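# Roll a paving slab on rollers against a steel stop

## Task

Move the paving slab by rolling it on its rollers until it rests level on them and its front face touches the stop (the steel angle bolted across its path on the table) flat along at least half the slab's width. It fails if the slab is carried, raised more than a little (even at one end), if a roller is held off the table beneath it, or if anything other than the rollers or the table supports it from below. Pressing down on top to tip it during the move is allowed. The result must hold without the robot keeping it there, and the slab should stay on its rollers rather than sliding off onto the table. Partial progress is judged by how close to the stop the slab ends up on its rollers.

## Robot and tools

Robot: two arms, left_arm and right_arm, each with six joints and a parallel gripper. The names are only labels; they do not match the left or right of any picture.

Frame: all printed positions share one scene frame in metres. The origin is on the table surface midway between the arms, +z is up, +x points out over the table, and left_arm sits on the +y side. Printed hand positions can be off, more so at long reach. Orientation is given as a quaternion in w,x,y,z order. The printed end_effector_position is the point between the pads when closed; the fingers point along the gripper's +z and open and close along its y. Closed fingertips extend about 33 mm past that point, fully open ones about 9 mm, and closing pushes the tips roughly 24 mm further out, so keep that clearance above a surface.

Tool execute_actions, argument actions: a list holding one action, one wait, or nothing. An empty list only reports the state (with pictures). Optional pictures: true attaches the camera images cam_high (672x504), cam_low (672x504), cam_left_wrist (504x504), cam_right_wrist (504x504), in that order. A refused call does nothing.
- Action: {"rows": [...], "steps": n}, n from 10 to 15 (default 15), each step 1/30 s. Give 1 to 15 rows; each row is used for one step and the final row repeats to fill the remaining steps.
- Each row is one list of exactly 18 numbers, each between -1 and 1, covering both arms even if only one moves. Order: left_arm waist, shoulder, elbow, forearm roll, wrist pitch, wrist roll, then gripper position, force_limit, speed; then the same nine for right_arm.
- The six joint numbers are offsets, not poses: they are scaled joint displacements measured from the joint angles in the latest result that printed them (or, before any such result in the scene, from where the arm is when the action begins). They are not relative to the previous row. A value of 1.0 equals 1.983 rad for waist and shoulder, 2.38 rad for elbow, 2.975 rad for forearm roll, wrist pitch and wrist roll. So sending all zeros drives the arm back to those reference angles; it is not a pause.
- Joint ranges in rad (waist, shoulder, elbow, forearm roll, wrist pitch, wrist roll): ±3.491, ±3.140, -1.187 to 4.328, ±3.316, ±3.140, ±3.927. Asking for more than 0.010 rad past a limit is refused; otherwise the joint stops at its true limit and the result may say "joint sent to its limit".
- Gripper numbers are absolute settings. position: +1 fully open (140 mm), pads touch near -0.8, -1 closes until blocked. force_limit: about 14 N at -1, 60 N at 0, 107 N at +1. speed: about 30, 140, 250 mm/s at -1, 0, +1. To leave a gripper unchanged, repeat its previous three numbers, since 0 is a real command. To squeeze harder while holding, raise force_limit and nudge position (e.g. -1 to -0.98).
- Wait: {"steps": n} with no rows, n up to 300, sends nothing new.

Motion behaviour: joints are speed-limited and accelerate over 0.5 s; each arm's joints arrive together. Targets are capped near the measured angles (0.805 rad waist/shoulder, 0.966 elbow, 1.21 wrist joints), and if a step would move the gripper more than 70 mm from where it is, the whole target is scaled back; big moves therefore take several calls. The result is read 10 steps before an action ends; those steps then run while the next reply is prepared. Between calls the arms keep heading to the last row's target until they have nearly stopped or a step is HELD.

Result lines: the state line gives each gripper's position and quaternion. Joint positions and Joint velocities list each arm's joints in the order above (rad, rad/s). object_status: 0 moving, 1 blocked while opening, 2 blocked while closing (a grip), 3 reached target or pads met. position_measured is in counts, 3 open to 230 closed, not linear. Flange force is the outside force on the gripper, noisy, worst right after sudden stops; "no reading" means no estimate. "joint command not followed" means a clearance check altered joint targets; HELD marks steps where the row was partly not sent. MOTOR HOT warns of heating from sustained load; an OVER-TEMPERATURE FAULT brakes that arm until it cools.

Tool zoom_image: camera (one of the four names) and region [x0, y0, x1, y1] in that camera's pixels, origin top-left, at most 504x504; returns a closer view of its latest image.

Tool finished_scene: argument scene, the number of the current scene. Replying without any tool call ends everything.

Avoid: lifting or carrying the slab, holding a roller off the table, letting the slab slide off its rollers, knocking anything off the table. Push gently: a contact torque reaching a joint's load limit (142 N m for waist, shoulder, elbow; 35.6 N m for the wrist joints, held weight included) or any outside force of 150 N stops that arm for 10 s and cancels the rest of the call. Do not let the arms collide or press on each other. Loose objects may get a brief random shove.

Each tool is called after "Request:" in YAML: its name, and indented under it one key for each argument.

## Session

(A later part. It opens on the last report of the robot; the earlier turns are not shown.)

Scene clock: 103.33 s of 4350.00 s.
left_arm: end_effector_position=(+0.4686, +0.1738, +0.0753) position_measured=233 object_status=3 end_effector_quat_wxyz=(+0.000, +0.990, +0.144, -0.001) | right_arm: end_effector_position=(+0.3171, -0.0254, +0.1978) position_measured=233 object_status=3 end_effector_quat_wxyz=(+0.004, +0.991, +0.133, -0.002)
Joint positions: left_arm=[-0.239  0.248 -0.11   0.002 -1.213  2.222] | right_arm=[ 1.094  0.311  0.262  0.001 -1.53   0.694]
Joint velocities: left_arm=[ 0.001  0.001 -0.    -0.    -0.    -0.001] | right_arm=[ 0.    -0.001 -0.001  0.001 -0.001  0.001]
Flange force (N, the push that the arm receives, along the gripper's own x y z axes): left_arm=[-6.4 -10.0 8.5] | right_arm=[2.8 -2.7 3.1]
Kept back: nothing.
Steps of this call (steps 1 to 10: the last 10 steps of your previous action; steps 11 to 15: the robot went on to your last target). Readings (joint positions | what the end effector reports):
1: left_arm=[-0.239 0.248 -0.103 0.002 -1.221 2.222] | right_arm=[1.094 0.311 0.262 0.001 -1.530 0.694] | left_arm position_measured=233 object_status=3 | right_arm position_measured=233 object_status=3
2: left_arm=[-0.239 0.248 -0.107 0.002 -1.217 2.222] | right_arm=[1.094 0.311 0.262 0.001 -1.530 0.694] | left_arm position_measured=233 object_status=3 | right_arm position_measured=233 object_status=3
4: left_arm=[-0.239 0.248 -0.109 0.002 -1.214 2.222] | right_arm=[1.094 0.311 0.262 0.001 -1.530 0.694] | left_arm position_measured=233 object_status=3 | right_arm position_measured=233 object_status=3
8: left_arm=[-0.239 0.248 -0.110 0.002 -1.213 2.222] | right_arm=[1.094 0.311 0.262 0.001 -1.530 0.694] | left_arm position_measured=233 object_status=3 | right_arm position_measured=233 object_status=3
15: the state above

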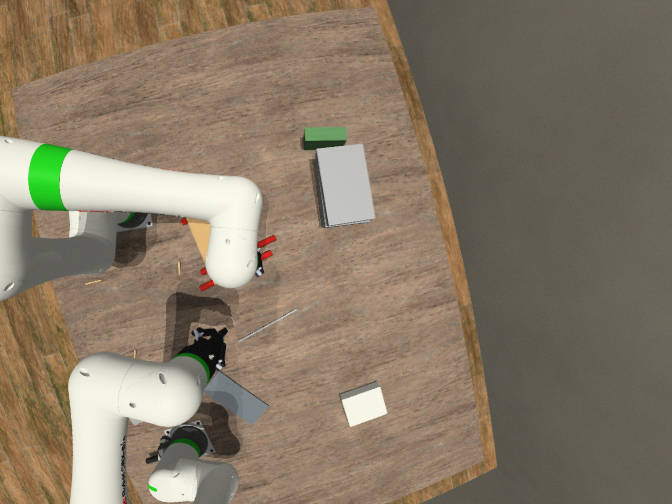

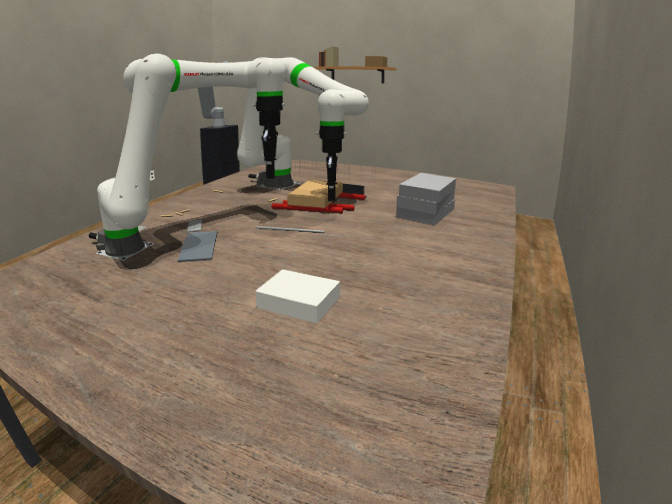

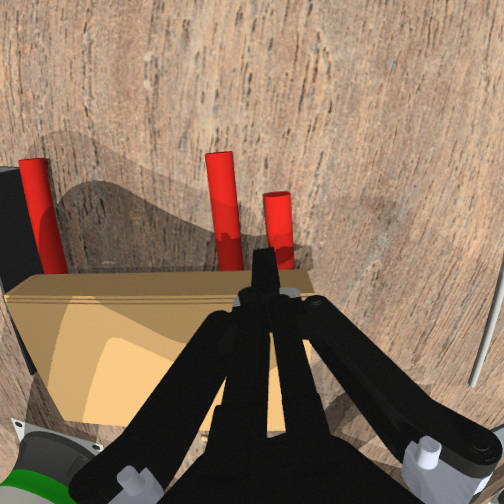

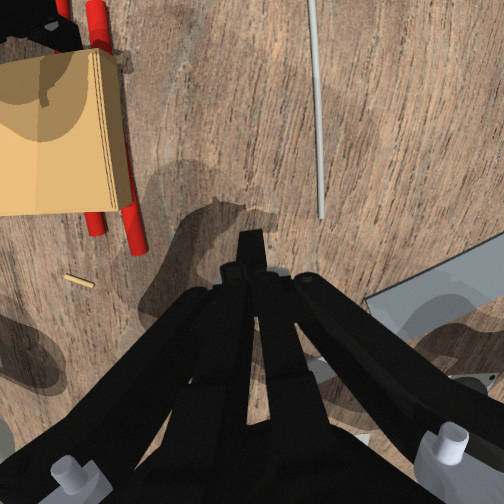

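Request:
execute_actions:
  actions:
    - {"rows":[[0,-0.003,-0.003,0,0.0005,0,-1,0,0,0,0,0,0,0,0,-1,0,0],[0,-0.006,-0.006,0,0.001,0,-1,0,0,0,0,0,0,0,0,-1,0,0],[0,-0.009,-0.009,0,0.0015,0,-1,0,0,0,0,0,0,0,0,-1,0,0]],"steps":15}

Request:
execute_actions:
  actions:
    - {"steps":15}

Request:
execute_actions:
  actions:
    - {"rows":[[0,-0.002,-0.002,0,0.0003,0,-1,0,0,0,0,0,0,0,0,-1,0,0],[0,-0.004,-0.004,0,0.0007,0,-1,0,0,0,0,0,0,0,0,-1,0,0],[0,-0.006,-0.006,0,0.001,0,-1,0,0,0,0,0,0,0,0,-1,0,0]],"steps":15}

Request:
execute_actions:
  actions:
    - {"steps":15}
  pictures: true

Scene clock: 104.83 s of 4350.00 s.
left_arm: end_effector_position=(+0.4638, +0.1756, +0.0753) position_measured=233 object_status=3 end_effector_quat_wxyz=(+0.001, +0.990, +0.144, -0.001) | right_arm: end_effector_position=(+0.3171, -0.0254, +0.1978) position_measured=233 object_status=3 end_effector_quat_wxyz=(+0.004, +0.991, +0.133, -0.002)
Joint positions: left_arm=[-0.239  0.236 -0.125  0.002 -1.21   2.222] | right_arm=[ 1.094  0.311  0.262  0.001 -1.53   0.694]
Joint velocities: left_arm=[-0.    -0.097 -0.114  0.     0.016 -0.   ] | right_arm=[-0.    -0.    -0.002  0.001 -0.     0.   ]
Flange force (N, the push that the arm receives, along the gripper's own x y z axes): left_arm=[0.8 -2.0 6.7] | right_arm=[3.0 -3.2 2.6]
Steps of this call (steps 1 to 15: the robot went on to your last target; steps 16 to 40: nothing new was sent; steps 41 to 45: the first 5 steps of this action). Readings (joint positions | what the end effector reports):
41: left_arm=[-0.239 0.248 -0.111 0.002 -1.213 2.222] | right_arm=[1.094 0.311 0.262 0.001 -1.530 0.694] | left_arm position_measured=233 object_status=3 | right_arm position_measured=233 object_status=3
42: left_arm=[-0.239 0.247 -0.112 0.002 -1.213 2.222] | right_arm=[1.094 0.311 0.262 0.001 -1.530 0.694] | left_arm position_measured=233 object_status=3 | right_arm position_measured=233 object_status=3
44: left_arm=[-0.239 0.240 -0.121 0.002 -1.211 2.222] | right_arm=[1.094 0.311 0.262 0.001 -1.530 0.694] | left_arm position_measured=233 object_status=3 | right_arm position_measured=233 object_status=3
45: the state above

Scene clock: 105.33 s of 4350.00 s.
left_arm: end_effector_position=(+0.4618, +0.1764, +0.0756) position_measured=233 object_status=3 end_effector_quat_wxyz=(+0.001, +0.990, +0.144, -0.000) | right_arm: end_effector_position=(+0.3171, -0.0254, +0.1978) position_measured=233 object_status=3 end_effector_quat_wxyz=(+0.004, +0.991, +0.133, -0.002)
Joint positions: left_arm=[-0.239  0.23  -0.132  0.002 -1.209  2.222] | right_arm=[ 1.094  0.311  0.262  0.001 -1.53   0.694]
Joint velocities: left_arm=[ 0.     0.001 -0.001  0.    -0.001  0.   ] | right_arm=[-0.     0.    -0.001 -0.    -0.001 -0.001]
Flange force (N, the push that the arm receives, along the gripper's own x y z axes): left_arm=[3.5 1.6 9.2] | right_arm=[1.4 -1.7 4.1]
Kept back: nothing.
Steps of this call (steps 1 to 10: the last 10 steps of your previous action; steps 11 to 15: the robot went on to your last target). Readings (joint positions | what the end effector reports):
1: left_arm=[-0.239 0.234 -0.128 0.002 -1.210 2.222] | right_arm=[1.094 0.311 0.262 0.001 -1.530 0.694] | left_arm position_measured=233 object_status=3 | right_arm position_measured=233 object_status=3
2: left_arm=[-0.239 0.232 -0.130 0.002 -1.209 2.222] | right_arm=[1.094 0.311 0.262 0.001 -1.530 0.694] | left_arm position_measured=233 object_status=3 | right_arm position_measured=233 object_status=3
4: left_arm=[-0.239 0.231 -0.131 0.002 -1.209 2.222] | right_arm=[1.094 0.311 0.262 0.001 -1.530 0.694] | left_arm position_measured=233 object_status=3 | right_arm position_measured=233 object_status=3
8: left_arm=[-0.239 0.230 -0.132 0.002 -1.209 2.222] | right_arm=[1.094 0.311 0.262 0.001 -1.530 0.694] | left_arm position_measured=233 object_status=3 | right_arm position_measured=233 object_status=3
15: the state above
All arms were judged still, so your last target was given up. Only a new action makes them travel on or press farther. Fingers that are still opening or closing keep moving.

Scene clock: 105.50 s of 4350.00 s.
left_arm: end_effector_position=(+0.4584, +0.1777, +0.0757) position_measured=233 object_status=3 end_effector_quat_wxyz=(+0.001, +0.990, +0.144, -0.000) | right_arm: end_effector_position=(+0.3171, -0.0254, +0.1978) position_measured=233 object_status=3 end_effector_quat_wxyz=(+0.004, +0.991, +0.133, -0.002)
Joint positions: left_arm=[-0.239  0.222 -0.142  0.002 -1.207  2.222] | right_arm=[ 1.094  0.311  0.262  0.001 -1.53   0.694]
Joint velocities: left_arm=[-0.001 -0.058 -0.069 -0.     0.01  -0.001] | right_arm=[-0.001 -0.001 -0.     0.001 -0.002 -0.001]
Flange force (N, the push that the arm receives, along the gripper's own x y z axes): left_arm=[2.0 0.2 5.0] | right_arm=[1.7 -2.1 3.7]
Steps of this call (steps 1 to 5: the first 5 steps of this action). Readings (joint positions | what the end effector reports):
1: left_arm=[-0.239 0.230 -0.132 0.002 -1.209 2.222] | right_arm=[1.094 0.311 0.262 0.001 -1.530 0.694] | left_arm position_measured=233 object_status=3 | right_arm position_measured=233 object_status=3
2: left_arm=[-0.239 0.229 -0.133 0.002 -1.208 2.222] | right_arm=[1.094 0.311 0.262 0.001 -1.530 0.694] | left_arm position_measured=233 object_status=3 | right_arm position_measured=233 object_status=3
4: left_arm=[-0.239 0.224 -0.139 0.002 -1.207 2.222] | right_arm=[1.094 0.311 0.262 0.001 -1.530 0.694] | left_arm position_measured=233 object_status=3 | right_arm position_measured=233 object_status=3
5: the state above

Scene clock: 106.00 s of 4350.00 s.
left_arm: end_effector_position=(+0.4572, +0.1781, +0.0757) position_measured=233 object_status=3 end_effector_quat_wxyz=(+0.001, +0.990, +0.144, -0.000) | right_arm: end_effector_position=(+0.3171, -0.0254, +0.1978) position_measured=233 object_status=3 end_effector_quat_wxyz=(+0.004, +0.991, +0.133, -0.002)
Joint positions: left_arm=[-0.239  0.218 -0.146  0.002 -1.206  2.222] | right_arm=[ 1.094  0.311  0.262  0.001 -1.53   0.694]
Joint velocities: left_arm=[ 0.     0.    -0.001  0.     0.    -0.   ] | right_arm=[-0.     0.001 -0.     0.001 -0.001  0.001]
Flange force (N, the push that the arm receives, along the gripper's own x y z axes): left_arm=[1.8 1.6 6.6] | right_arm=[2.3 -2.7 2.2]
Kept back: nothing.
Steps of this call (steps 1 to 10: the last 10 steps of your previous action; steps 11 to 15: the robot went on to your last target). Readings (joint positions | what the end effector reports):
1: left_arm=[-0.239 0.220 -0.144 0.002 -1.206 2.222] | right_arm=[1.094 0.311 0.262 0.001 -1.530 0.694] | left_arm position_measured=233 object_status=3 | right_arm position_measured=233 object_status=3
2: left_arm=[-0.239 0.219 -0.145 0.002 -1.206 2.222] | right_arm=[1.094 0.311 0.262 0.001 -1.530 0.694] | left_arm position_measured=233 object_status=3 | right_arm position_measured=233 object_status=3
4: left_arm=[-0.239 0.219 -0.146 0.002 -1.206 2.222] | right_arm=[1.094 0.311 0.262 0.001 -1.530 0.694] | left_arm position_measured=233 object_status=3 | right_arm position_measured=233 object_status=3
8: left_arm=[-0.239 0.218 -0.146 0.002 -1.206 2.222] | right_arm=[1.094 0.311 0.262 0.001 -1.530 0.694] | left_arm position_measured=233 object_status=3 | right_arm position_measured=233 object_status=3
15: the state above
All arms were judged still, so your last target was given up. Only a new action makes them travel on or press farther. Fingers that are still opening or closing keep moving.

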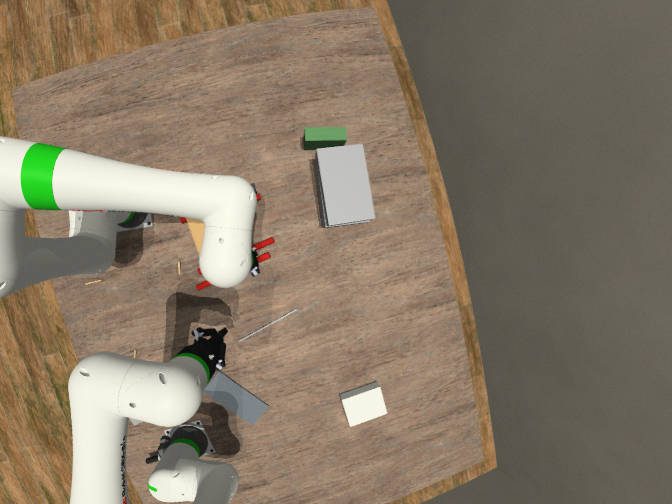

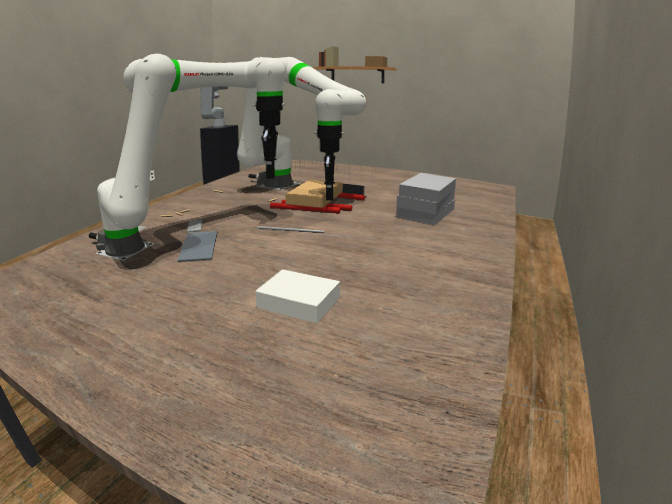

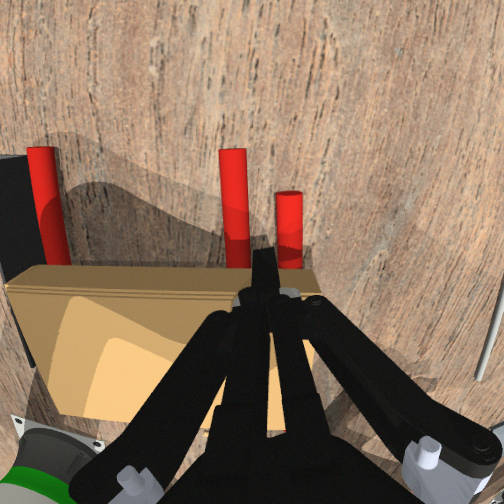

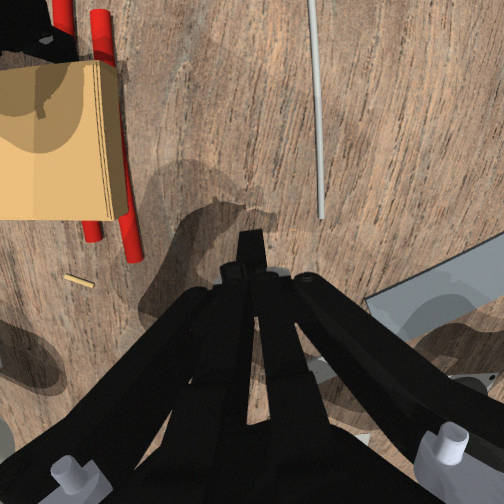

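Request:
execute_actions:
  actions:
    - {"rows":[[0,-0.003,-0.003,0,0.0005,0,-1,0,0,0,0,0,0,0,0,-1,0,0],[0,-0.006,-0.006,0,0.001,0,-1,0,0,0,0,0,0,0,0,-1,0,0],[0,-0.009,-0.0093,0,0.0015,0,-1,0,0,0,0,0,0,0,0,-1,0,0],[0,-0.012,-0.0125,0,0.002,0,-1,0,0,0,0,0,0,0,0,-1,0,0],[0,-0.014,-0.0145,0,0.0024,0,-1,0,0,0,0,0,0,0,0,-1,0,0]],"steps":15}

Request:
execute_actions:
  actions:
    - {"steps":15}

Request:
execute_actions:
  actions:
    - {"rows":[[0,0.02,0.03,0,-0.01,0,-1,0,0,0,0,0,0,0,0,-1,0,0],[0,0.03,0.08,0,-0.05,0,-1,0,0,0,0,0,0,0,0,-1,0,0]],"steps":15}

Request:
execute_actions:
  actions:
    - {"steps":15}

Request:
execute_actions:
  actions:
    - {"rows":[[0.3,-0.15,0,0,-0.06,0,-1,0,0,0,0,0,0,0,0,-1,0,0]],"steps":15}

Request:
execute_actions:
  actions:
    - {"steps":30}
  pictures: true

Request:
zoom_image:
  camera: "cam_high"
  region: [170,170,310,310]

Scene clock: 106.83 s of 4350.00 s.
left_arm: end_effector_position=(+0.4518, +0.1802, +0.0756) position_measured=233 object_status=3 end_effector_quat_wxyz=(+0.001, +0.990, +0.144, -0.000) | right_arm: end_effector_position=(+0.3171, -0.0254, +0.1978) position_measured=233 object_status=3 end_effector_quat_wxyz=(+0.004, +0.991, +0.133, -0.002)
Joint positions: left_arm=[-0.239  0.205 -0.163  0.002 -1.202  2.222] | right_arm=[ 1.094  0.311  0.262  0.001 -1.53   0.694]
Joint velocities: left_arm=[-0.001 -0.144 -0.18  -0.     0.035 -0.001] | right_arm=[ 0.     0.     0.     0.001 -0.002  0.   ]
Flange force (N, the push that the arm receives, along the gripper's own x y z axes): left_arm=[5.2 2.5 7.1] | right_arm=[2.3 -3.1 2.4]
Steps of this call (steps 1 to 20: nothing new was sent; steps 21 to 25: the first 5 steps of this action). Readings (joint positions | what the end effector reports):
21: left_arm=[-0.239 0.218 -0.146 0.002 -1.206 2.222] | right_arm=[1.094 0.311 0.262 0.001 -1.530 0.694] | left_arm position_measured=233 object_status=3 | right_arm position_measured=233 object_status=3
22: left_arm=[-0.239 0.217 -0.148 0.002 -1.205 2.222] | right_arm=[1.094 0.311 0.262 0.001 -1.530 0.694] | left_arm position_measured=233 object_status=3 | right_arm position_measured=233 object_status=3
24: left_arm=[-0.239 0.209 -0.157 0.002 -1.204 2.222] | right_arm=[1.094 0.311 0.262 0.001 -1.530 0.694] | left_arm position_measured=233 object_status=3 | right_arm position_measured=233 object_status=3
25: the state above

Scene clock: 107.33 s of 4350.00 s.
left_arm: end_effector_position=(+0.4460, +0.1824, +0.0753) position_measured=233 object_status=3 end_effector_quat_wxyz=(+0.001, +0.990, +0.144, +0.000) | right_arm: end_effector_position=(+0.3171, -0.0254, +0.1978) position_measured=233 object_status=3 end_effector_quat_wxyz=(+0.004, +0.991, +0.133, -0.002)
Joint positions: left_arm=[-0.239  0.191 -0.181  0.002 -1.199  2.222] | right_arm=[ 1.094  0.311  0.262  0.001 -1.53   0.694]
Joint velocities: left_arm=[0.    0.    0.001 0.    0.    0.001] | right_arm=[ 0.    -0.     0.    -0.001 -0.001  0.   ]
Flange force (N, the push that the arm receives, along the gripper's own x y z axes): left_arm=[4.0 2.8 5.5] | right_arm=[1.7 -1.5 3.4]
Kept back: nothing.
Steps of this call (steps 1 to 10: the last 10 steps of your previous action; steps 11 to 15: the robot went on to your last target). Readings (joint positions | what the end effector reports):
1: left_arm=[-0.239 0.200 -0.169 0.002 -1.201 2.222] | right_arm=[1.094 0.311 0.262 0.001 -1.530 0.694] | left_arm position_measured=233 object_status=3 | right_arm position_measured=233 object_status=3
2: left_arm=[-0.239 0.196 -0.174 0.002 -1.200 2.222] | right_arm=[1.094 0.311 0.262 0.001 -1.530 0.694] | left_arm position_measured=233 object_status=3 | right_arm position_measured=233 object_status=3
4: left_arm=[-0.239 0.192 -0.179 0.002 -1.199 2.222] | right_arm=[1.094 0.311 0.262 0.001 -1.530 0.694] | left_arm position_measured=233 object_status=3 | right_arm position_measured=233 object_status=3
8: left_arm=[-0.239 0.191 -0.180 0.002 -1.199 2.222] | right_arm=[1.094 0.311 0.262 0.001 -1.530 0.694] | left_arm position_measured=233 object_status=3 | right_arm position_measured=233 object_status=3
15: the state above

Scene clock: 107.50 s of 4350.00 s.
left_arm: end_effector_position=(+0.4583, +0.1777, +0.0856) position_measured=233 object_status=3 end_effector_quat_wxyz=(+0.001, +0.990, +0.144, -0.001) | right_arm: end_effector_position=(+0.3171, -0.0254, +0.1978) position_measured=233 object_status=3 end_effector_quat_wxyz=(+0.004, +0.991, +0.133, -0.002)
Joint positions: left_arm=[-0.239  0.214 -0.127  0.002 -1.23   2.222] | right_arm=[ 1.094  0.311  0.262  0.001 -1.53   0.694]
Joint velocities: left_arm=[ 0.001  0.288  0.803  0.    -0.536 -0.001] | right_arm=[ 0.     0.     0.    -0.     0.001 -0.   ]
Flange force (N, the push that the arm receives, along the gripper's own x y z axes): left_arm=[-8.5 -11.4 18.3] | right_arm=[3.0 -2.7 2.8]
Steps of this call (steps 1 to 5: the first 5 steps of this action). Readings (joint positions | what the end effector reports):
1: left_arm=[-0.239 0.191 -0.181 0.002 -1.199 2.222] | right_arm=[1.094 0.311 0.262 0.001 -1.530 0.694] | left_arm position_measured=233 object_status=3 | right_arm position_measured=233 object_status=3
2: left_arm=[-0.239 0.192 -0.178 0.002 -1.200 2.222] | right_arm=[1.094 0.311 0.262 0.001 -1.530 0.694] | left_arm position_measured=233 object_status=3 | right_arm position_measured=233 object_status=3
4: left_arm=[-0.239 0.204 -0.151 0.002 -1.215 2.222] | right_arm=[1.094 0.311 0.262 0.001 -1.530 0.694] | left_arm position_measured=233 object_status=3 | right_arm position_measured=233 object_status=3
5: the state above

Scene clock: 108.00 s of 4350.00 s.
left_arm: end_effector_position=(+0.4780, +0.1702, +0.1237) position_measured=233 object_status=3 end_effector_quat_wxyz=(-0.003, +0.990, +0.144, -0.008) | right_arm: end_effector_position=(+0.3171, -0.0254, +0.1978) position_measured=233 object_status=3 end_effector_quat_wxyz=(+0.004, +0.991, +0.133, -0.002)
Joint positions: left_arm=[-0.239  0.25   0.01   0.002 -1.347  2.222] | right_arm=[ 1.094  0.311  0.262  0.001 -1.53   0.694]
Joint velocities: left_arm=[ 0.     0.     0.001  0.    -0.001  0.001] | right_arm=[-0.    -0.001  0.001  0.001  0.001  0.   ]
Flange force (N, the push that the arm receives, along the gripper's own x y z axes): left_arm=[-2.4 -7.0 7.9] | right_arm=[2.1 -1.8 3.3]
Kept back: nothing.
Steps of this call (steps 1 to 10: the last 10 steps of your previous action; steps 11 to 15: the robot went on to your last target). Readings (joint positions | what the end effector reports):
1: left_arm=[-0.239 0.223 -0.097 0.002 -1.252 2.222] | right_arm=[1.094 0.311 0.262 0.001 -1.530 0.694] | left_arm position_measured=233 object_status=3 | right_arm position_measured=233 object_status=3
2: left_arm=[-0.239 0.231 -0.065 0.002 -1.278 2.222] | right_arm=[1.094 0.311 0.262 0.001 -1.530 0.694] | left_arm position_measured=233 object_status=3 | right_arm position_measured=233 object_status=3
4: left_arm=[-0.239 0.243 -0.018 0.002 -1.322 2.222] | right_arm=[1.094 0.311 0.262 0.001 -1.530 0.694] | left_arm position_measured=233 object_status=3 | right_arm position_measured=233 object_status=3
8: left_arm=[-0.239 0.250 0.009 0.002 -1.347 2.222] | right_arm=[1.094 0.311 0.262 0.001 -1.530 0.694] | left_arm position_measured=233 object_status=3 | right_arm position_measured=233 object_status=3
15: the state above

Scene clock: 108.17 s of 4350.00 s.
left_arm: end_effector_position=(+0.4884, +0.1924, +0.1362) position_measured=233 object_status=3 end_effector_quat_wxyz=(-0.001, +0.986, +0.167, -0.003) | right_arm: end_effector_position=(+0.3171, -0.0254, +0.1978) position_measured=233 object_status=3 end_effector_quat_wxyz=(+0.004, +0.991, +0.133, -0.002)
Joint positions: left_arm=[-0.191  0.226  0.01   0.002 -1.362  2.222] | right_arm=[ 1.094  0.311  0.262  0.001 -1.53   0.694]
Joint velocities: left_arm=[ 0.69  -0.351  0.     0.    -0.206  0.   ] | right_arm=[-0.001  0.001  0.001 -0.001  0.001 -0.001]
Flange force (N, the push that the arm receives, along the gripper's own x y z axes): left_arm=[-10.0 16.7 18.5] | right_arm=[0.7 -1.0 4.2]
Steps of this call (steps 1 to 5: the first 5 steps of this action). Readings (joint positions | what the end effector reports):
1: left_arm=[-0.239 0.250 0.010 0.002 -1.347 2.222] | right_arm=[1.094 0.311 0.262 0.001 -1.530 0.694] | left_arm position_measured=233 object_status=3 | right_arm position_measured=233 object_status=3
2: left_arm=[-0.235 0.249 0.010 0.002 -1.349 2.222] | right_arm=[1.094 0.311 0.262 0.001 -1.530 0.694] | left_arm position_measured=233 object_status=3 | right_arm position_measured=233 object_status=3
4: left_arm=[-0.212 0.236 0.010 0.002 -1.356 2.222] | right_arm=[1.094 0.311 0.262 0.001 -1.530 0.694] | left_arm position_measured=233 object_status=3 | right_arm position_measured=233 object_status=3
5: the state above

Scene clock: 109.17 s of 4350.00 s.
left_arm: end_effector_position=(+0.5092, +0.4498, +0.2646) position_measured=233 object_status=3 end_effector_quat_wxyz=(+0.011, +0.903, +0.426, +0.050) | right_arm: end_effector_position=(+0.3171, -0.0254, +0.1978) position_measured=233 object_status=3 end_effector_quat_wxyz=(+0.004, +0.991, +0.133, -0.002)
Joint positions: left_arm=[ 0.356 -0.047  0.01   0.002 -1.526  2.222] | right_arm=[ 1.094  0.311  0.262  0.001 -1.53   0.694]
Joint velocities: left_arm=[ 0.004 -0.001 -0.001 -0.    -0.001  0.   ] | right_arm=[-0.001 -0.    -0.001  0.003  0.001  0.001]
Flange force (N, the push that the arm receives, along the gripper's own x y z axes): left_arm=[-2.5 -5.1 8.3] | right_arm=[2.7 -3.0 2.7]
Kept back: nothing.
Steps of this call (steps 1 to 10: the last 10 steps of your previous action; steps 11 to 30: the robot went on to your last target). Readings (joint positions | what the end effector reports):
1: left_arm=[-0.166 0.213 0.010 0.002 -1.369 2.222] | right_arm=[1.094 0.311 0.262 0.001 -1.530 0.694] | left_arm position_measured=233 object_status=3 | right_arm position_measured=233 object_status=3
2: left_arm=[-0.142 0.201 0.010 0.002 -1.376 2.222] | right_arm=[1.094 0.311 0.262 0.001 -1.530 0.694] | left_arm position_measured=233 object_status=3 | right_arm position_measured=233 object_status=3
4: left_arm=[-0.096 0.178 0.010 0.002 -1.390 2.222] | right_arm=[1.094 0.311 0.262 0.001 -1.530 0.694] | left_arm position_measured=233 object_status=3 | right_arm position_measured=233 object_status=3
8: left_arm=[-0.005 0.133 0.010 0.002 -1.418 2.222] | right_arm=[1.094 0.311 0.262 0.001 -1.530 0.694] | left_arm position_measured=233 object_status=3 | right_arm position_measured=233 object_status=3
30: the state above

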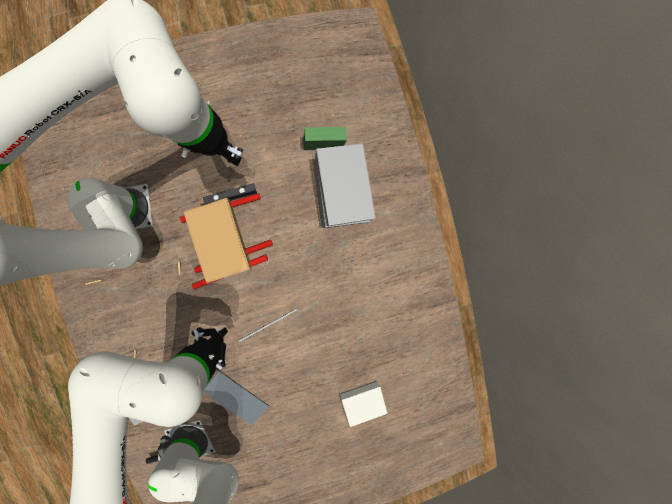

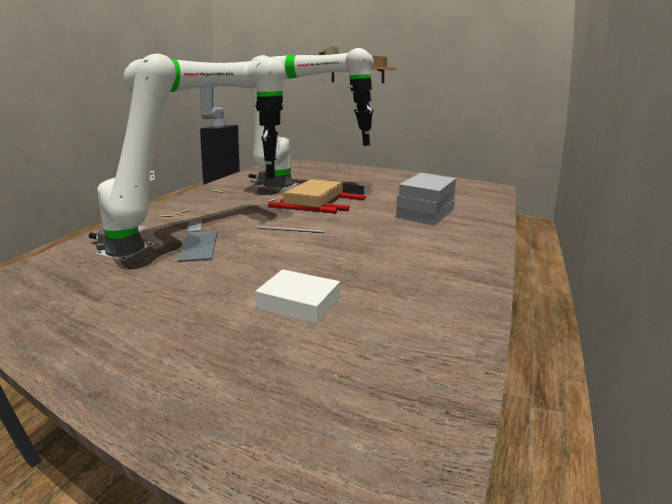

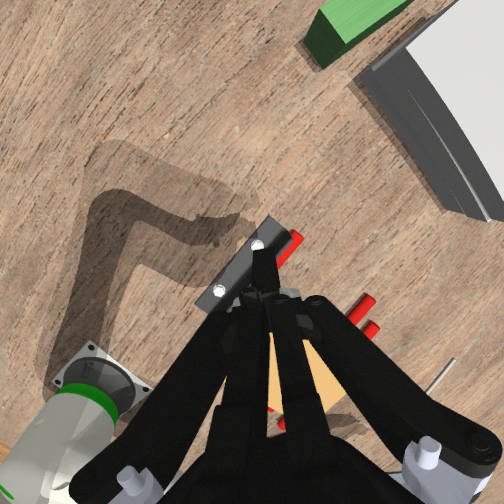

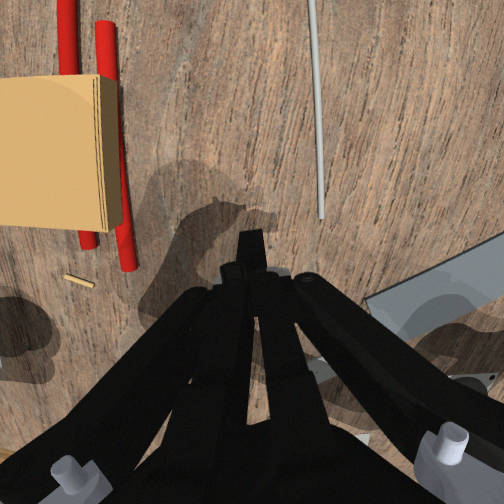

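Region (170, 170, 310, 310) of cam_high's 672x504 image, scaled by 3.600, with more detail than that image has.

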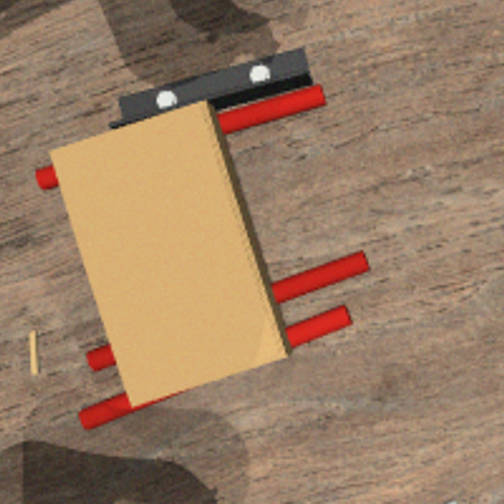

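Request:
execute_actions:
  actions:
    - {"rows":[[-0.3,0.15,0.01,0,0.055,0,-1,0,0,0,0,0,0,0,0,-1,0,0]],"steps":15}

Request:
execute_actions:
  actions:
    - {"steps":25}

Request:
execute_actions:
  actions:
    - {"rows":[[0,-0.006,-0.062,0,0.046,0,-1,0,0,0,0,0,0,0,0,-1,0,0]],"steps":15}

Request:
execute_actions:
  actions:
    - {"steps":15}

Scene clock: 109.90 s of 4350.00 s.
left_arm: end_effector_position=(+0.5140, +0.4303, +0.2561) position_measured=233 object_status=3 end_effector_quat_wxyz=(+0.012, +0.913, +0.406, +0.046) | right_arm: end_effector_position=(+0.3171, -0.0254, +0.1978) position_measured=233 object_status=3 end_effector_quat_wxyz=(+0.004, +0.991, +0.133, -0.002)
Joint positions: left_arm=[ 0.311 -0.026  0.011  0.002 -1.514  2.222] | right_arm=[ 1.094  0.311  0.262  0.001 -1.53   0.694]
Joint velocities: left_arm=[-0.669  0.34   0.03   0.     0.185  0.   ] | right_arm=[-0.001  0.     0.     0.    -0.001  0.   ]
Flange force (N, the push that the arm receives, along the gripper's own x y z axes): left_arm=[-1.6 -31.4 3.9] | right_arm=[1.5 -1.4 3.1]
Steps of this call (steps 1 to 15: the robot went on to your last target; steps 16 to 17: nothing new was sent; steps 18 to 22: the first 5 steps of this action). Readings (joint positions | what the end effector reports):
18: left_arm=[0.356 -0.047 0.010 0.002 -1.526 2.222] | right_arm=[1.094 0.311 0.262 0.001 -1.530 0.694] | left_arm position_measured=233 object_status=3 | right_arm position_measured=233 object_status=3
19: left_arm=[0.354 -0.047 0.010 0.002 -1.526 2.222] | right_arm=[1.094 0.311 0.262 0.001 -1.530 0.694] | left_arm position_measured=233 object_status=3 | right_arm position_measured=233 object_status=3
21: left_arm=[0.331 -0.036 0.010 0.002 -1.519 2.222] | right_arm=[1.094 0.311 0.262 0.001 -1.530 0.694] | left_arm position_measured=233 object_status=3 | right_arm position_measured=233 object_status=3
22: the state above

Scene clock: 110.73 s of 4350.00 s.
left_arm: end_effector_position=(+0.4840, +0.1702, +0.1346) position_measured=233 object_status=3 end_effector_quat_wxyz=(-0.001, +0.989, +0.146, -0.004) | right_arm: end_effector_position=(+0.3171, -0.0254, +0.1978) position_measured=233 object_status=3 end_effector_quat_wxyz=(+0.004, +0.991, +0.133, -0.002)
Joint positions: left_arm=[-0.235  0.248  0.033  0.002 -1.363  2.222] | right_arm=[ 1.094  0.311  0.262  0.001 -1.53   0.694]
Joint velocities: left_arm=[-0.126  0.062  0.005  0.     0.035  0.002] | right_arm=[ 0.002 -0.001 -0.    -0.002  0.002 -0.   ]
Flange force (N, the push that the arm receives, along the gripper's own x y z axes): left_arm=[-6.1 13.9 12.1] | right_arm=[0.8 -1.3 3.9]
Kept back: nothing.
Steps of this call (steps 1 to 10: the last 10 steps of your previous action; steps 11 to 25: the robot went on to your last target). Readings (joint positions | what the end effector reports):
1: left_arm=[0.286 -0.013 0.012 0.002 -1.507 2.222] | right_arm=[1.094 0.311 0.262 0.001 -1.530 0.694] | left_arm position_measured=233 object_status=3 | right_arm position_measured=233 object_status=3
2: left_arm=[0.259 0.001 0.013 0.002 -1.499 2.222] | right_arm=[1.094 0.311 0.262 0.001 -1.530 0.694] | left_arm position_measured=233 object_status=3 | right_arm position_measured=233 object_status=3
4: left_arm=[0.209 0.026 0.015 0.002 -1.485 2.222] | right_arm=[1.094 0.311 0.262 0.001 -1.530 0.694] | left_arm position_measured=233 object_status=3 | right_arm position_measured=233 object_status=3
8: left_arm=[0.113 0.074 0.019 0.002 -1.459 2.222] | right_arm=[1.094 0.311 0.262 0.001 -1.530 0.694] | left_arm position_measured=233 object_status=3 | right_arm position_measured=233 object_status=3
25: the state above

Scene clock: 110.90 s of 4350.00 s.
left_arm: end_effector_position=(+0.4777, +0.1714, +0.1132) position_measured=233 object_status=3 end_effector_quat_wxyz=(-0.000, +0.989, +0.145, -0.002) | right_arm: end_effector_position=(+0.3171, -0.0254, +0.1978) position_measured=233 object_status=3 end_effector_quat_wxyz=(+0.004, +0.991, +0.133, -0.002)
Joint positions: left_arm=[-0.237  0.244 -0.023  0.002 -1.309  2.222] | right_arm=[ 1.094  0.311  0.262  0.001 -1.53   0.694]
Joint velocities: left_arm=[ 0.018 -0.075 -0.822  0.     0.744 -0.   ] | right_arm=[ 0.001 -0.     0.     0.001  0.001  0.   ]
Flange force (N, the push that the arm receives, along the gripper's own x y z axes): left_arm=[-2.3 -4.0 -9.1] | right_arm=[1.5 -1.6 3.5]
Steps of this call (steps 1 to 5: the first 5 steps of this action). Readings (joint positions | what the end effector reports):
1: left_arm=[-0.237 0.249 0.033 0.002 -1.362 2.222] | right_arm=[1.094 0.311 0.262 0.001 -1.530 0.694] | left_arm position_measured=233 object_status=3 | right_arm position_measured=233 object_status=3
2: left_arm=[-0.237 0.249 0.030 0.002 -1.358 2.222] | right_arm=[1.094 0.311 0.262 0.001 -1.530 0.694] | left_arm position_measured=233 object_status=3 | right_arm position_measured=233 object_status=3
4: left_arm=[-0.237 0.246 0.002 0.002 -1.331 2.222] | right_arm=[1.094 0.311 0.262 0.001 -1.530 0.694] | left_arm position_measured=233 object_status=3 | right_arm position_measured=233 object_status=3
5: the state above

Scene clock: 111.40 s of 4350.00 s.
left_arm: end_effector_position=(+0.4648, +0.1774, +0.0798) position_measured=233 object_status=3 end_effector_quat_wxyz=(-0.001, +0.989, +0.146, -0.003) | right_arm: end_effector_position=(+0.3171, -0.0254, +0.1978) position_measured=233 object_status=3 end_effector_quat_wxyz=(+0.004, +0.991, +0.133, -0.002)
Joint positions: left_arm=[-0.235  0.236 -0.114  0.002 -1.227  2.222] | right_arm=[ 1.094  0.311  0.262  0.001 -1.53   0.694]
Joint velocities: left_arm=[ 0.001 -0.     0.001 -0.    -0.     0.   ] | right_arm=[ 0.    -0.001  0.001 -0.    -0.001  0.   ]
Flange force (N, the push that the arm receives, along the gripper's own x y z axes): left_arm=[-3.7 -6.1 7.9] | right_arm=[0.4 0.0 4.5]
Kept back: nothing.
Steps of this call (steps 1 to 10: the last 10 steps of your previous action; steps 11 to 15: the robot went on to your last target). Readings (joint positions | what the end effector reports):
1: left_arm=[-0.236 0.242 -0.051 0.002 -1.284 2.222] | right_arm=[1.094 0.311 0.262 0.001 -1.530 0.694] | left_arm position_measured=233 object_status=3 | right_arm position_measured=233 object_status=3
2: left_arm=[-0.236 0.240 -0.075 0.002 -1.262 2.222] | right_arm=[1.094 0.311 0.262 0.001 -1.530 0.694] | left_arm position_measured=233 object_status=3 | right_arm position_measured=233 object_status=3
4: left_arm=[-0.235 0.237 -0.105 0.002 -1.235 2.222] | right_arm=[1.094 0.311 0.262 0.001 -1.530 0.694] | left_arm position_measured=233 object_status=3 | right_arm position_measured=233 object_status=3
8: left_arm=[-0.235 0.236 -0.114 0.002 -1.227 2.222] | right_arm=[1.094 0.311 0.262 0.001 -1.530 0.694] | left_arm position_measured=233 object_status=3 | right_arm position_measured=233 object_status=3
15: the state above

Request:
execute_actions:
  actions:
    - {"rows":[[0,-0.008,-0.012,0,0.006,0,-1,0,0,0,0,0,0,0,0,-1,0,0],[0,-0.014,-0.019,0,0.008,0,-1,0,0,0,0,0,0,0,0,-1,0,0],[0,-0.02,-0.026,0,0.009,0,-1,0,0,0,0,0,0,0,0,-1,0,0],[0,-0.023,-0.029,0,0.0095,0,-1,0,0,0,0,0,0,0,0,-1,0,0],[0,-0.026,-0.032,0,0.01,0,-1,0,0,0,0,0,0,0,0,-1,0,0],[0,-0.029,-0.035,0,0.0105,0,-1,0,0,0,0,0,0,0,0,-1,0,0],[0,-0.032,-0.038,0,0.011,0,-1,0,0,0,0,0,0,0,0,-1,0,0]],"steps":15}

Request:
execute_actions:
  actions:
    - {"steps":20}

Request:
execute_actions:
  actions:
    - {"rows":[[0,0.02,0.03,0,-0.01,0,-1,0,0,0,0,0,0,0,0,-1,0,0],[0,0.04,0.09,0,-0.05,0,-1,0,0,0,0,0,0,0,0,-1,0,0]],"steps":15}

Request:
execute_actions:
  actions:
    - {"steps":15}

Request:
execute_actions:
  actions:
    - {"rows":[[0.3,-0.15,0,0,-0.06,0,-1,0,0,0,0,0,0,0,0,-1,0,0]],"steps":15}

Request:
execute_actions:
  actions:
    - {"steps":30}
  pictures: true

Request:
zoom_image:
  camera: "cam_high"
  region: [170,170,280,280]

Scene clock: 112.43 s of 4350.00 s.
left_arm: end_effector_position=(+0.4548, +0.1812, +0.0761) position_measured=233 object_status=3 end_effector_quat_wxyz=(+0.000, +0.989, +0.146, -0.001) | right_arm: end_effector_position=(+0.3171, -0.0254, +0.1978) position_measured=233 object_status=3 end_effector_quat_wxyz=(+0.004, +0.991, +0.133, -0.002)
Joint positions: left_arm=[-0.235  0.211 -0.153  0.002 -1.208  2.222] | right_arm=[ 1.094  0.311  0.262  0.001 -1.53   0.694]
Joint velocities: left_arm=[ 0.    -0.257 -0.372  0.     0.128  0.001] | right_arm=[-0.     0.001  0.    -0.     0.    -0.   ]
Flange force (N, the push that the arm receives, along the gripper's own x y z axes): left_arm=[-3.0 -7.9 7.8] | right_arm=[2.5 -2.1 3.3]
Steps of this call (steps 1 to 15: the robot went on to your last target; steps 16 to 26: nothing new was sent; steps 27 to 31: the first 5 steps of this action). Readings (joint positions | what the end effector reports):
27: left_arm=[-0.235 0.236 -0.114 0.002 -1.226 2.222] | right_arm=[1.094 0.311 0.262 0.001 -1.530 0.694] | left_arm position_measured=233 object_status=3 | right_arm position_measured=233 object_status=3
28: left_arm=[-0.235 0.234 -0.118 0.002 -1.224 2.222] | right_arm=[1.094 0.311 0.262 0.001 -1.530 0.694] | left_arm position_measured=233 object_status=3 | right_arm position_measured=233 object_status=3
30: left_arm=[-0.235 0.220 -0.141 0.002 -1.213 2.222] | right_arm=[1.094 0.311 0.262 0.001 -1.530 0.694] | left_arm position_measured=233 object_status=3 | right_arm position_measured=233 object_status=3
31: the state above

Scene clock: 113.10 s of 4350.00 s.
left_arm: end_effector_position=(+0.4391, +0.1871, +0.0742) position_measured=233 object_status=3 end_effector_quat_wxyz=(+0.001, +0.989, +0.146, -0.001) | right_arm: end_effector_position=(+0.3171, -0.0254, +0.1978) position_measured=233 object_status=3 end_effector_quat_wxyz=(+0.004, +0.991, +0.133, -0.002)
Joint positions: left_arm=[-0.235  0.173 -0.204  0.002 -1.194  2.222] | right_arm=[ 1.094  0.311  0.262  0.001 -1.53   0.694]
Joint velocities: left_arm=[ 0.     0.    -0.001  0.     0.001 -0.001] | right_arm=[-0.001 -0.     0.001 -0.001 -0.     0.   ]
Flange force (N, the push that the arm receives, along the gripper's own x y z axes): left_arm=[3.4 2.9 5.4] | right_arm=[2.0 -2.2 2.6]
Kept back: nothing.
Steps of this call (steps 1 to 10: the last 10 steps of your previous action; steps 11 to 20: the robot went on to your last target). Readings (joint positions | what the end effector reports):
1: left_arm=[-0.235 0.203 -0.165 0.002 -1.204 2.222] | right_arm=[1.094 0.311 0.262 0.001 -1.530 0.694] | left_arm position_measured=233 object_status=3 | right_arm position_measured=233 object_status=3
2: left_arm=[-0.235 0.195 -0.176 0.002 -1.201 2.222] | right_arm=[1.094 0.311 0.262 0.001 -1.530 0.694] | left_arm position_measured=233 object_status=3 | right_arm position_measured=233 object_status=3
4: left_arm=[-0.235 0.181 -0.193 0.002 -1.196 2.222] | right_arm=[1.094 0.311 0.262 0.001 -1.530 0.694] | left_arm position_measured=233 object_status=3 | right_arm position_measured=233 object_status=3
8: left_arm=[-0.235 0.174 -0.203 0.002 -1.194 2.222] | right_arm=[1.094 0.311 0.262 0.001 -1.530 0.694] | left_arm position_measured=233 object_status=3 | right_arm position_measured=233 object_status=3
20: the state above

Scene clock: 113.27 s of 4350.00 s.
left_arm: end_effector_position=(+0.4521, +0.1822, +0.0838) position_measured=233 object_status=3 end_effector_quat_wxyz=(+0.000, +0.989, +0.146, -0.001) | right_arm: end_effector_position=(+0.3171, -0.0254, +0.1978) position_measured=233 object_status=3 end_effector_quat_wxyz=(+0.004, +0.991, +0.133, -0.002)
Joint positions: left_arm=[-0.235  0.198 -0.151  0.002 -1.223  2.222] | right_arm=[ 1.094  0.311  0.262  0.001 -1.53   0.694]
Joint velocities: left_arm=[ 0.     0.345  0.808 -0.    -0.487  0.001] | right_arm=[-0.002 -0.    -0.     0.    -0.001  0.001]
Flange force (N, the push that the arm receives, along the gripper's own x y z axes): left_arm=[-15.6 -19.3 18.2] | right_arm=[0.9 -2.4 3.3]
Steps of this call (steps 1 to 5: the first 5 steps of this action). Readings (joint positions | what the end effector reports):
1: left_arm=[-0.235 0.173 -0.204 0.002 -1.194 2.222] | right_arm=[1.094 0.311 0.262 0.001 -1.530 0.694] | left_arm position_measured=233 object_status=3 | right_arm position_measured=233 object_status=3
2: left_arm=[-0.235 0.174 -0.202 0.002 -1.195 2.222] | right_arm=[1.094 0.311 0.262 0.001 -1.530 0.694] | left_arm position_measured=233 object_status=3 | right_arm position_measured=233 object_status=3
4: left_arm=[-0.235 0.187 -0.175 0.002 -1.209 2.222] | right_arm=[1.094 0.311 0.262 0.001 -1.530 0.694] | left_arm position_measured=233 object_status=3 | right_arm position_measured=233 object_status=3
5: the state above

Scene clock: 113.77 s of 4350.00 s.
left_arm: end_effector_position=(+0.4807, +0.1715, +0.1226) position_measured=233 object_status=3 end_effector_quat_wxyz=(-0.003, +0.989, +0.146, -0.007) | right_arm: end_effector_position=(+0.3171, -0.0254, +0.1978) position_measured=233 object_status=3 end_effector_quat_wxyz=(+0.004, +0.991, +0.133, -0.002)
Joint positions: left_arm=[-0.235  0.252  0.01   0.002 -1.343  2.222] | right_arm=[ 1.094  0.311  0.262  0.001 -1.53   0.694]
Joint velocities: left_arm=[ 0.    -0.001  0.002  0.    -0.001 -0.   ] | right_arm=[-0.001  0.    -0.    -0.    -0.    -0.   ]
Flange force (N, the push that the arm receives, along the gripper's own x y z axes): left_arm=[-4.2 -6.7 6.8] | right_arm=[2.6 -2.8 3.6]
Kept back: nothing.
Steps of this call (steps 1 to 10: the last 10 steps of your previous action; steps 11 to 15: the robot went on to your last target). Readings (joint positions | what the end effector reports):
1: left_arm=[-0.235 0.210 -0.120 0.002 -1.243 2.222] | right_arm=[1.094 0.311 0.262 0.001 -1.530 0.694] | left_arm position_measured=233 object_status=3 | right_arm position_measured=233 object_status=3
2: left_arm=[-0.235 0.221 -0.086 0.002 -1.267 2.222] | right_arm=[1.094 0.311 0.262 0.001 -1.530 0.694] | left_arm position_measured=233 object_status=3 | right_arm position_measured=233 object_status=3
4: left_arm=[-0.235 0.239 -0.030 0.002 -1.311 2.222] | right_arm=[1.094 0.311 0.262 0.001 -1.530 0.694] | left_arm position_measured=233 object_status=3 | right_arm position_measured=233 object_status=3
8: left_arm=[-0.235 0.252 0.009 0.002 -1.342 2.222] | right_arm=[1.094 0.311 0.262 0.001 -1.530 0.694] | left_arm position_measured=233 object_status=3 | right_arm position_measured=233 object_status=3
15: the state above

Scene clock: 113.93 s of 4350.00 s.
left_arm: end_effector_position=(+0.4911, +0.1938, +0.1351) position_measured=233 object_status=3 end_effector_quat_wxyz=(-0.000, +0.986, +0.169, -0.002) | right_arm: end_effector_position=(+0.3171, -0.0254, +0.1978) position_measured=233 object_status=3 end_effector_quat_wxyz=(+0.004, +0.991, +0.133, -0.002)
Joint positions: left_arm=[-0.187  0.228  0.01   0.002 -1.357  2.222] | right_arm=[ 1.094  0.311  0.262  0.001 -1.53   0.694]
Joint velocities: left_arm=[ 0.69  -0.351 -0.    -0.    -0.205  0.   ] | right_arm=[-0.001 -0.001  0.001 -0.    -0.001 -0.   ]
Flange force (N, the push that the arm receives, along the gripper's own x y z axes): left_arm=[-9.2 10.6 17.5] | right_arm=[1.1 -1.4 3.8]
Steps of this call (steps 1 to 5: the first 5 steps of this action). Readings (joint positions | what the end effector reports):
1: left_arm=[-0.234 0.252 0.010 0.002 -1.343 2.222] | right_arm=[1.094 0.311 0.262 0.001 -1.530 0.694] | left_arm position_measured=233 object_status=3 | right_arm position_measured=233 object_status=3
2: left_arm=[-0.231 0.251 0.010 0.002 -1.344 2.222] | right_arm=[1.094 0.311 0.262 0.001 -1.530 0.694] | left_arm position_measured=233 object_status=3 | right_arm position_measured=233 object_status=3
4: left_arm=[-0.207 0.238 0.010 0.002 -1.351 2.222] | right_arm=[1.094 0.311 0.262 0.001 -1.530 0.694] | left_arm position_measured=233 object_status=3 | right_arm position_measured=233 object_status=3
5: the state above

Scene clock: 114.93 s of 4350.00 s.
left_arm: end_effector_position=(+0.5111, +0.4522, +0.2639) position_measured=233 object_status=3 end_effector_quat_wxyz=(+0.012, +0.902, +0.428, +0.051) | right_arm: end_effector_position=(+0.3171, -0.0254, +0.1978) position_measured=233 object_status=3 end_effector_quat_wxyz=(+0.004, +0.991, +0.133, -0.002)
Joint positions: left_arm=[ 0.36  -0.045  0.01   0.002 -1.521  2.222] | right_arm=[ 1.094  0.311  0.262  0.001 -1.53   0.694]
Joint velocities: left_arm=[ 0.004 -0.002  0.001  0.    -0.001 -0.001] | right_arm=[-0.     0.001 -0.001 -0.001  0.001  0.001]
Flange force (N, the push that the arm receives, along the gripper's own x y z axes): left_arm=[-3.5 -3.8 10.1] | right_arm=[2.3 -2.7 2.7]
Kept back: nothing.
Steps of this call (steps 1 to 10: the last 10 steps of your previous action; steps 11 to 30: the robot went on to your last target). Readings (joint positions | what the end effector reports):
1: left_arm=[-0.162 0.215 0.010 0.002 -1.364 2.222] | right_arm=[1.094 0.311 0.262 0.001 -1.530 0.694] | left_arm position_measured=233 object_status=3 | right_arm position_measured=233 object_status=3
2: left_arm=[-0.138 0.203 0.010 0.002 -1.372 2.222] | right_arm=[1.094 0.311 0.262 0.001 -1.530 0.694] | left_arm position_measured=233 object_status=3 | right_arm position_measured=233 object_status=3
4: left_arm=[-0.092 0.181 0.010 0.002 -1.385 2.222] | right_arm=[1.094 0.311 0.262 0.001 -1.530 0.694] | left_arm position_measured=233 object_status=3 | right_arm position_measured=233 object_status=3
8: left_arm=[-0.001 0.135 0.010 0.002 -1.413 2.222] | right_arm=[1.094 0.311 0.262 0.001 -1.530 0.694] | left_arm position_measured=233 object_status=3 | right_arm position_measured=233 object_status=3
30: the state above

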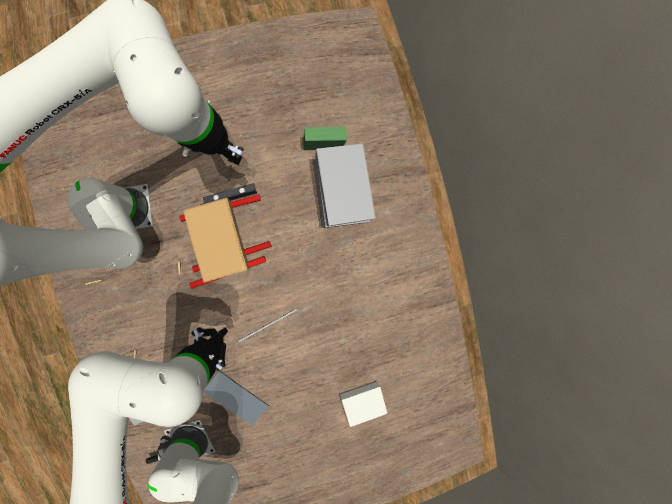

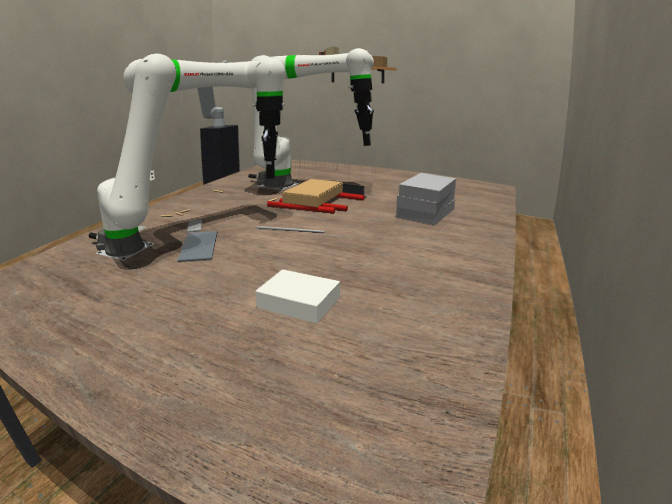

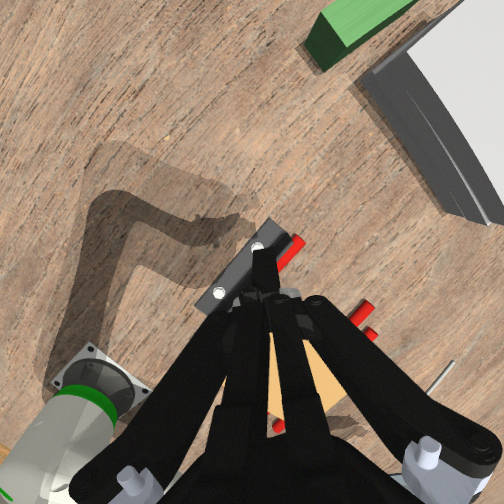

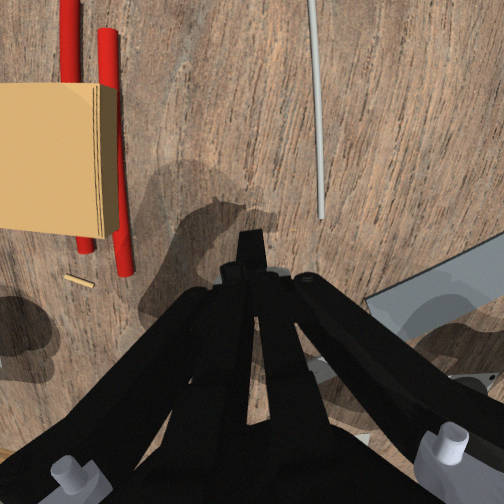

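Region (170, 170, 280, 280) of cam_high's 672x504 image, scaled by 4.582, with more detail than that image has.

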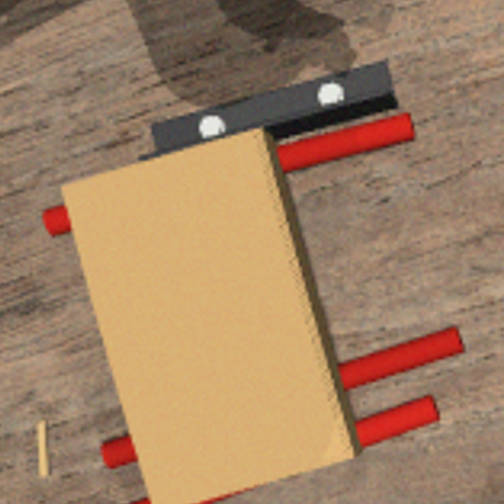

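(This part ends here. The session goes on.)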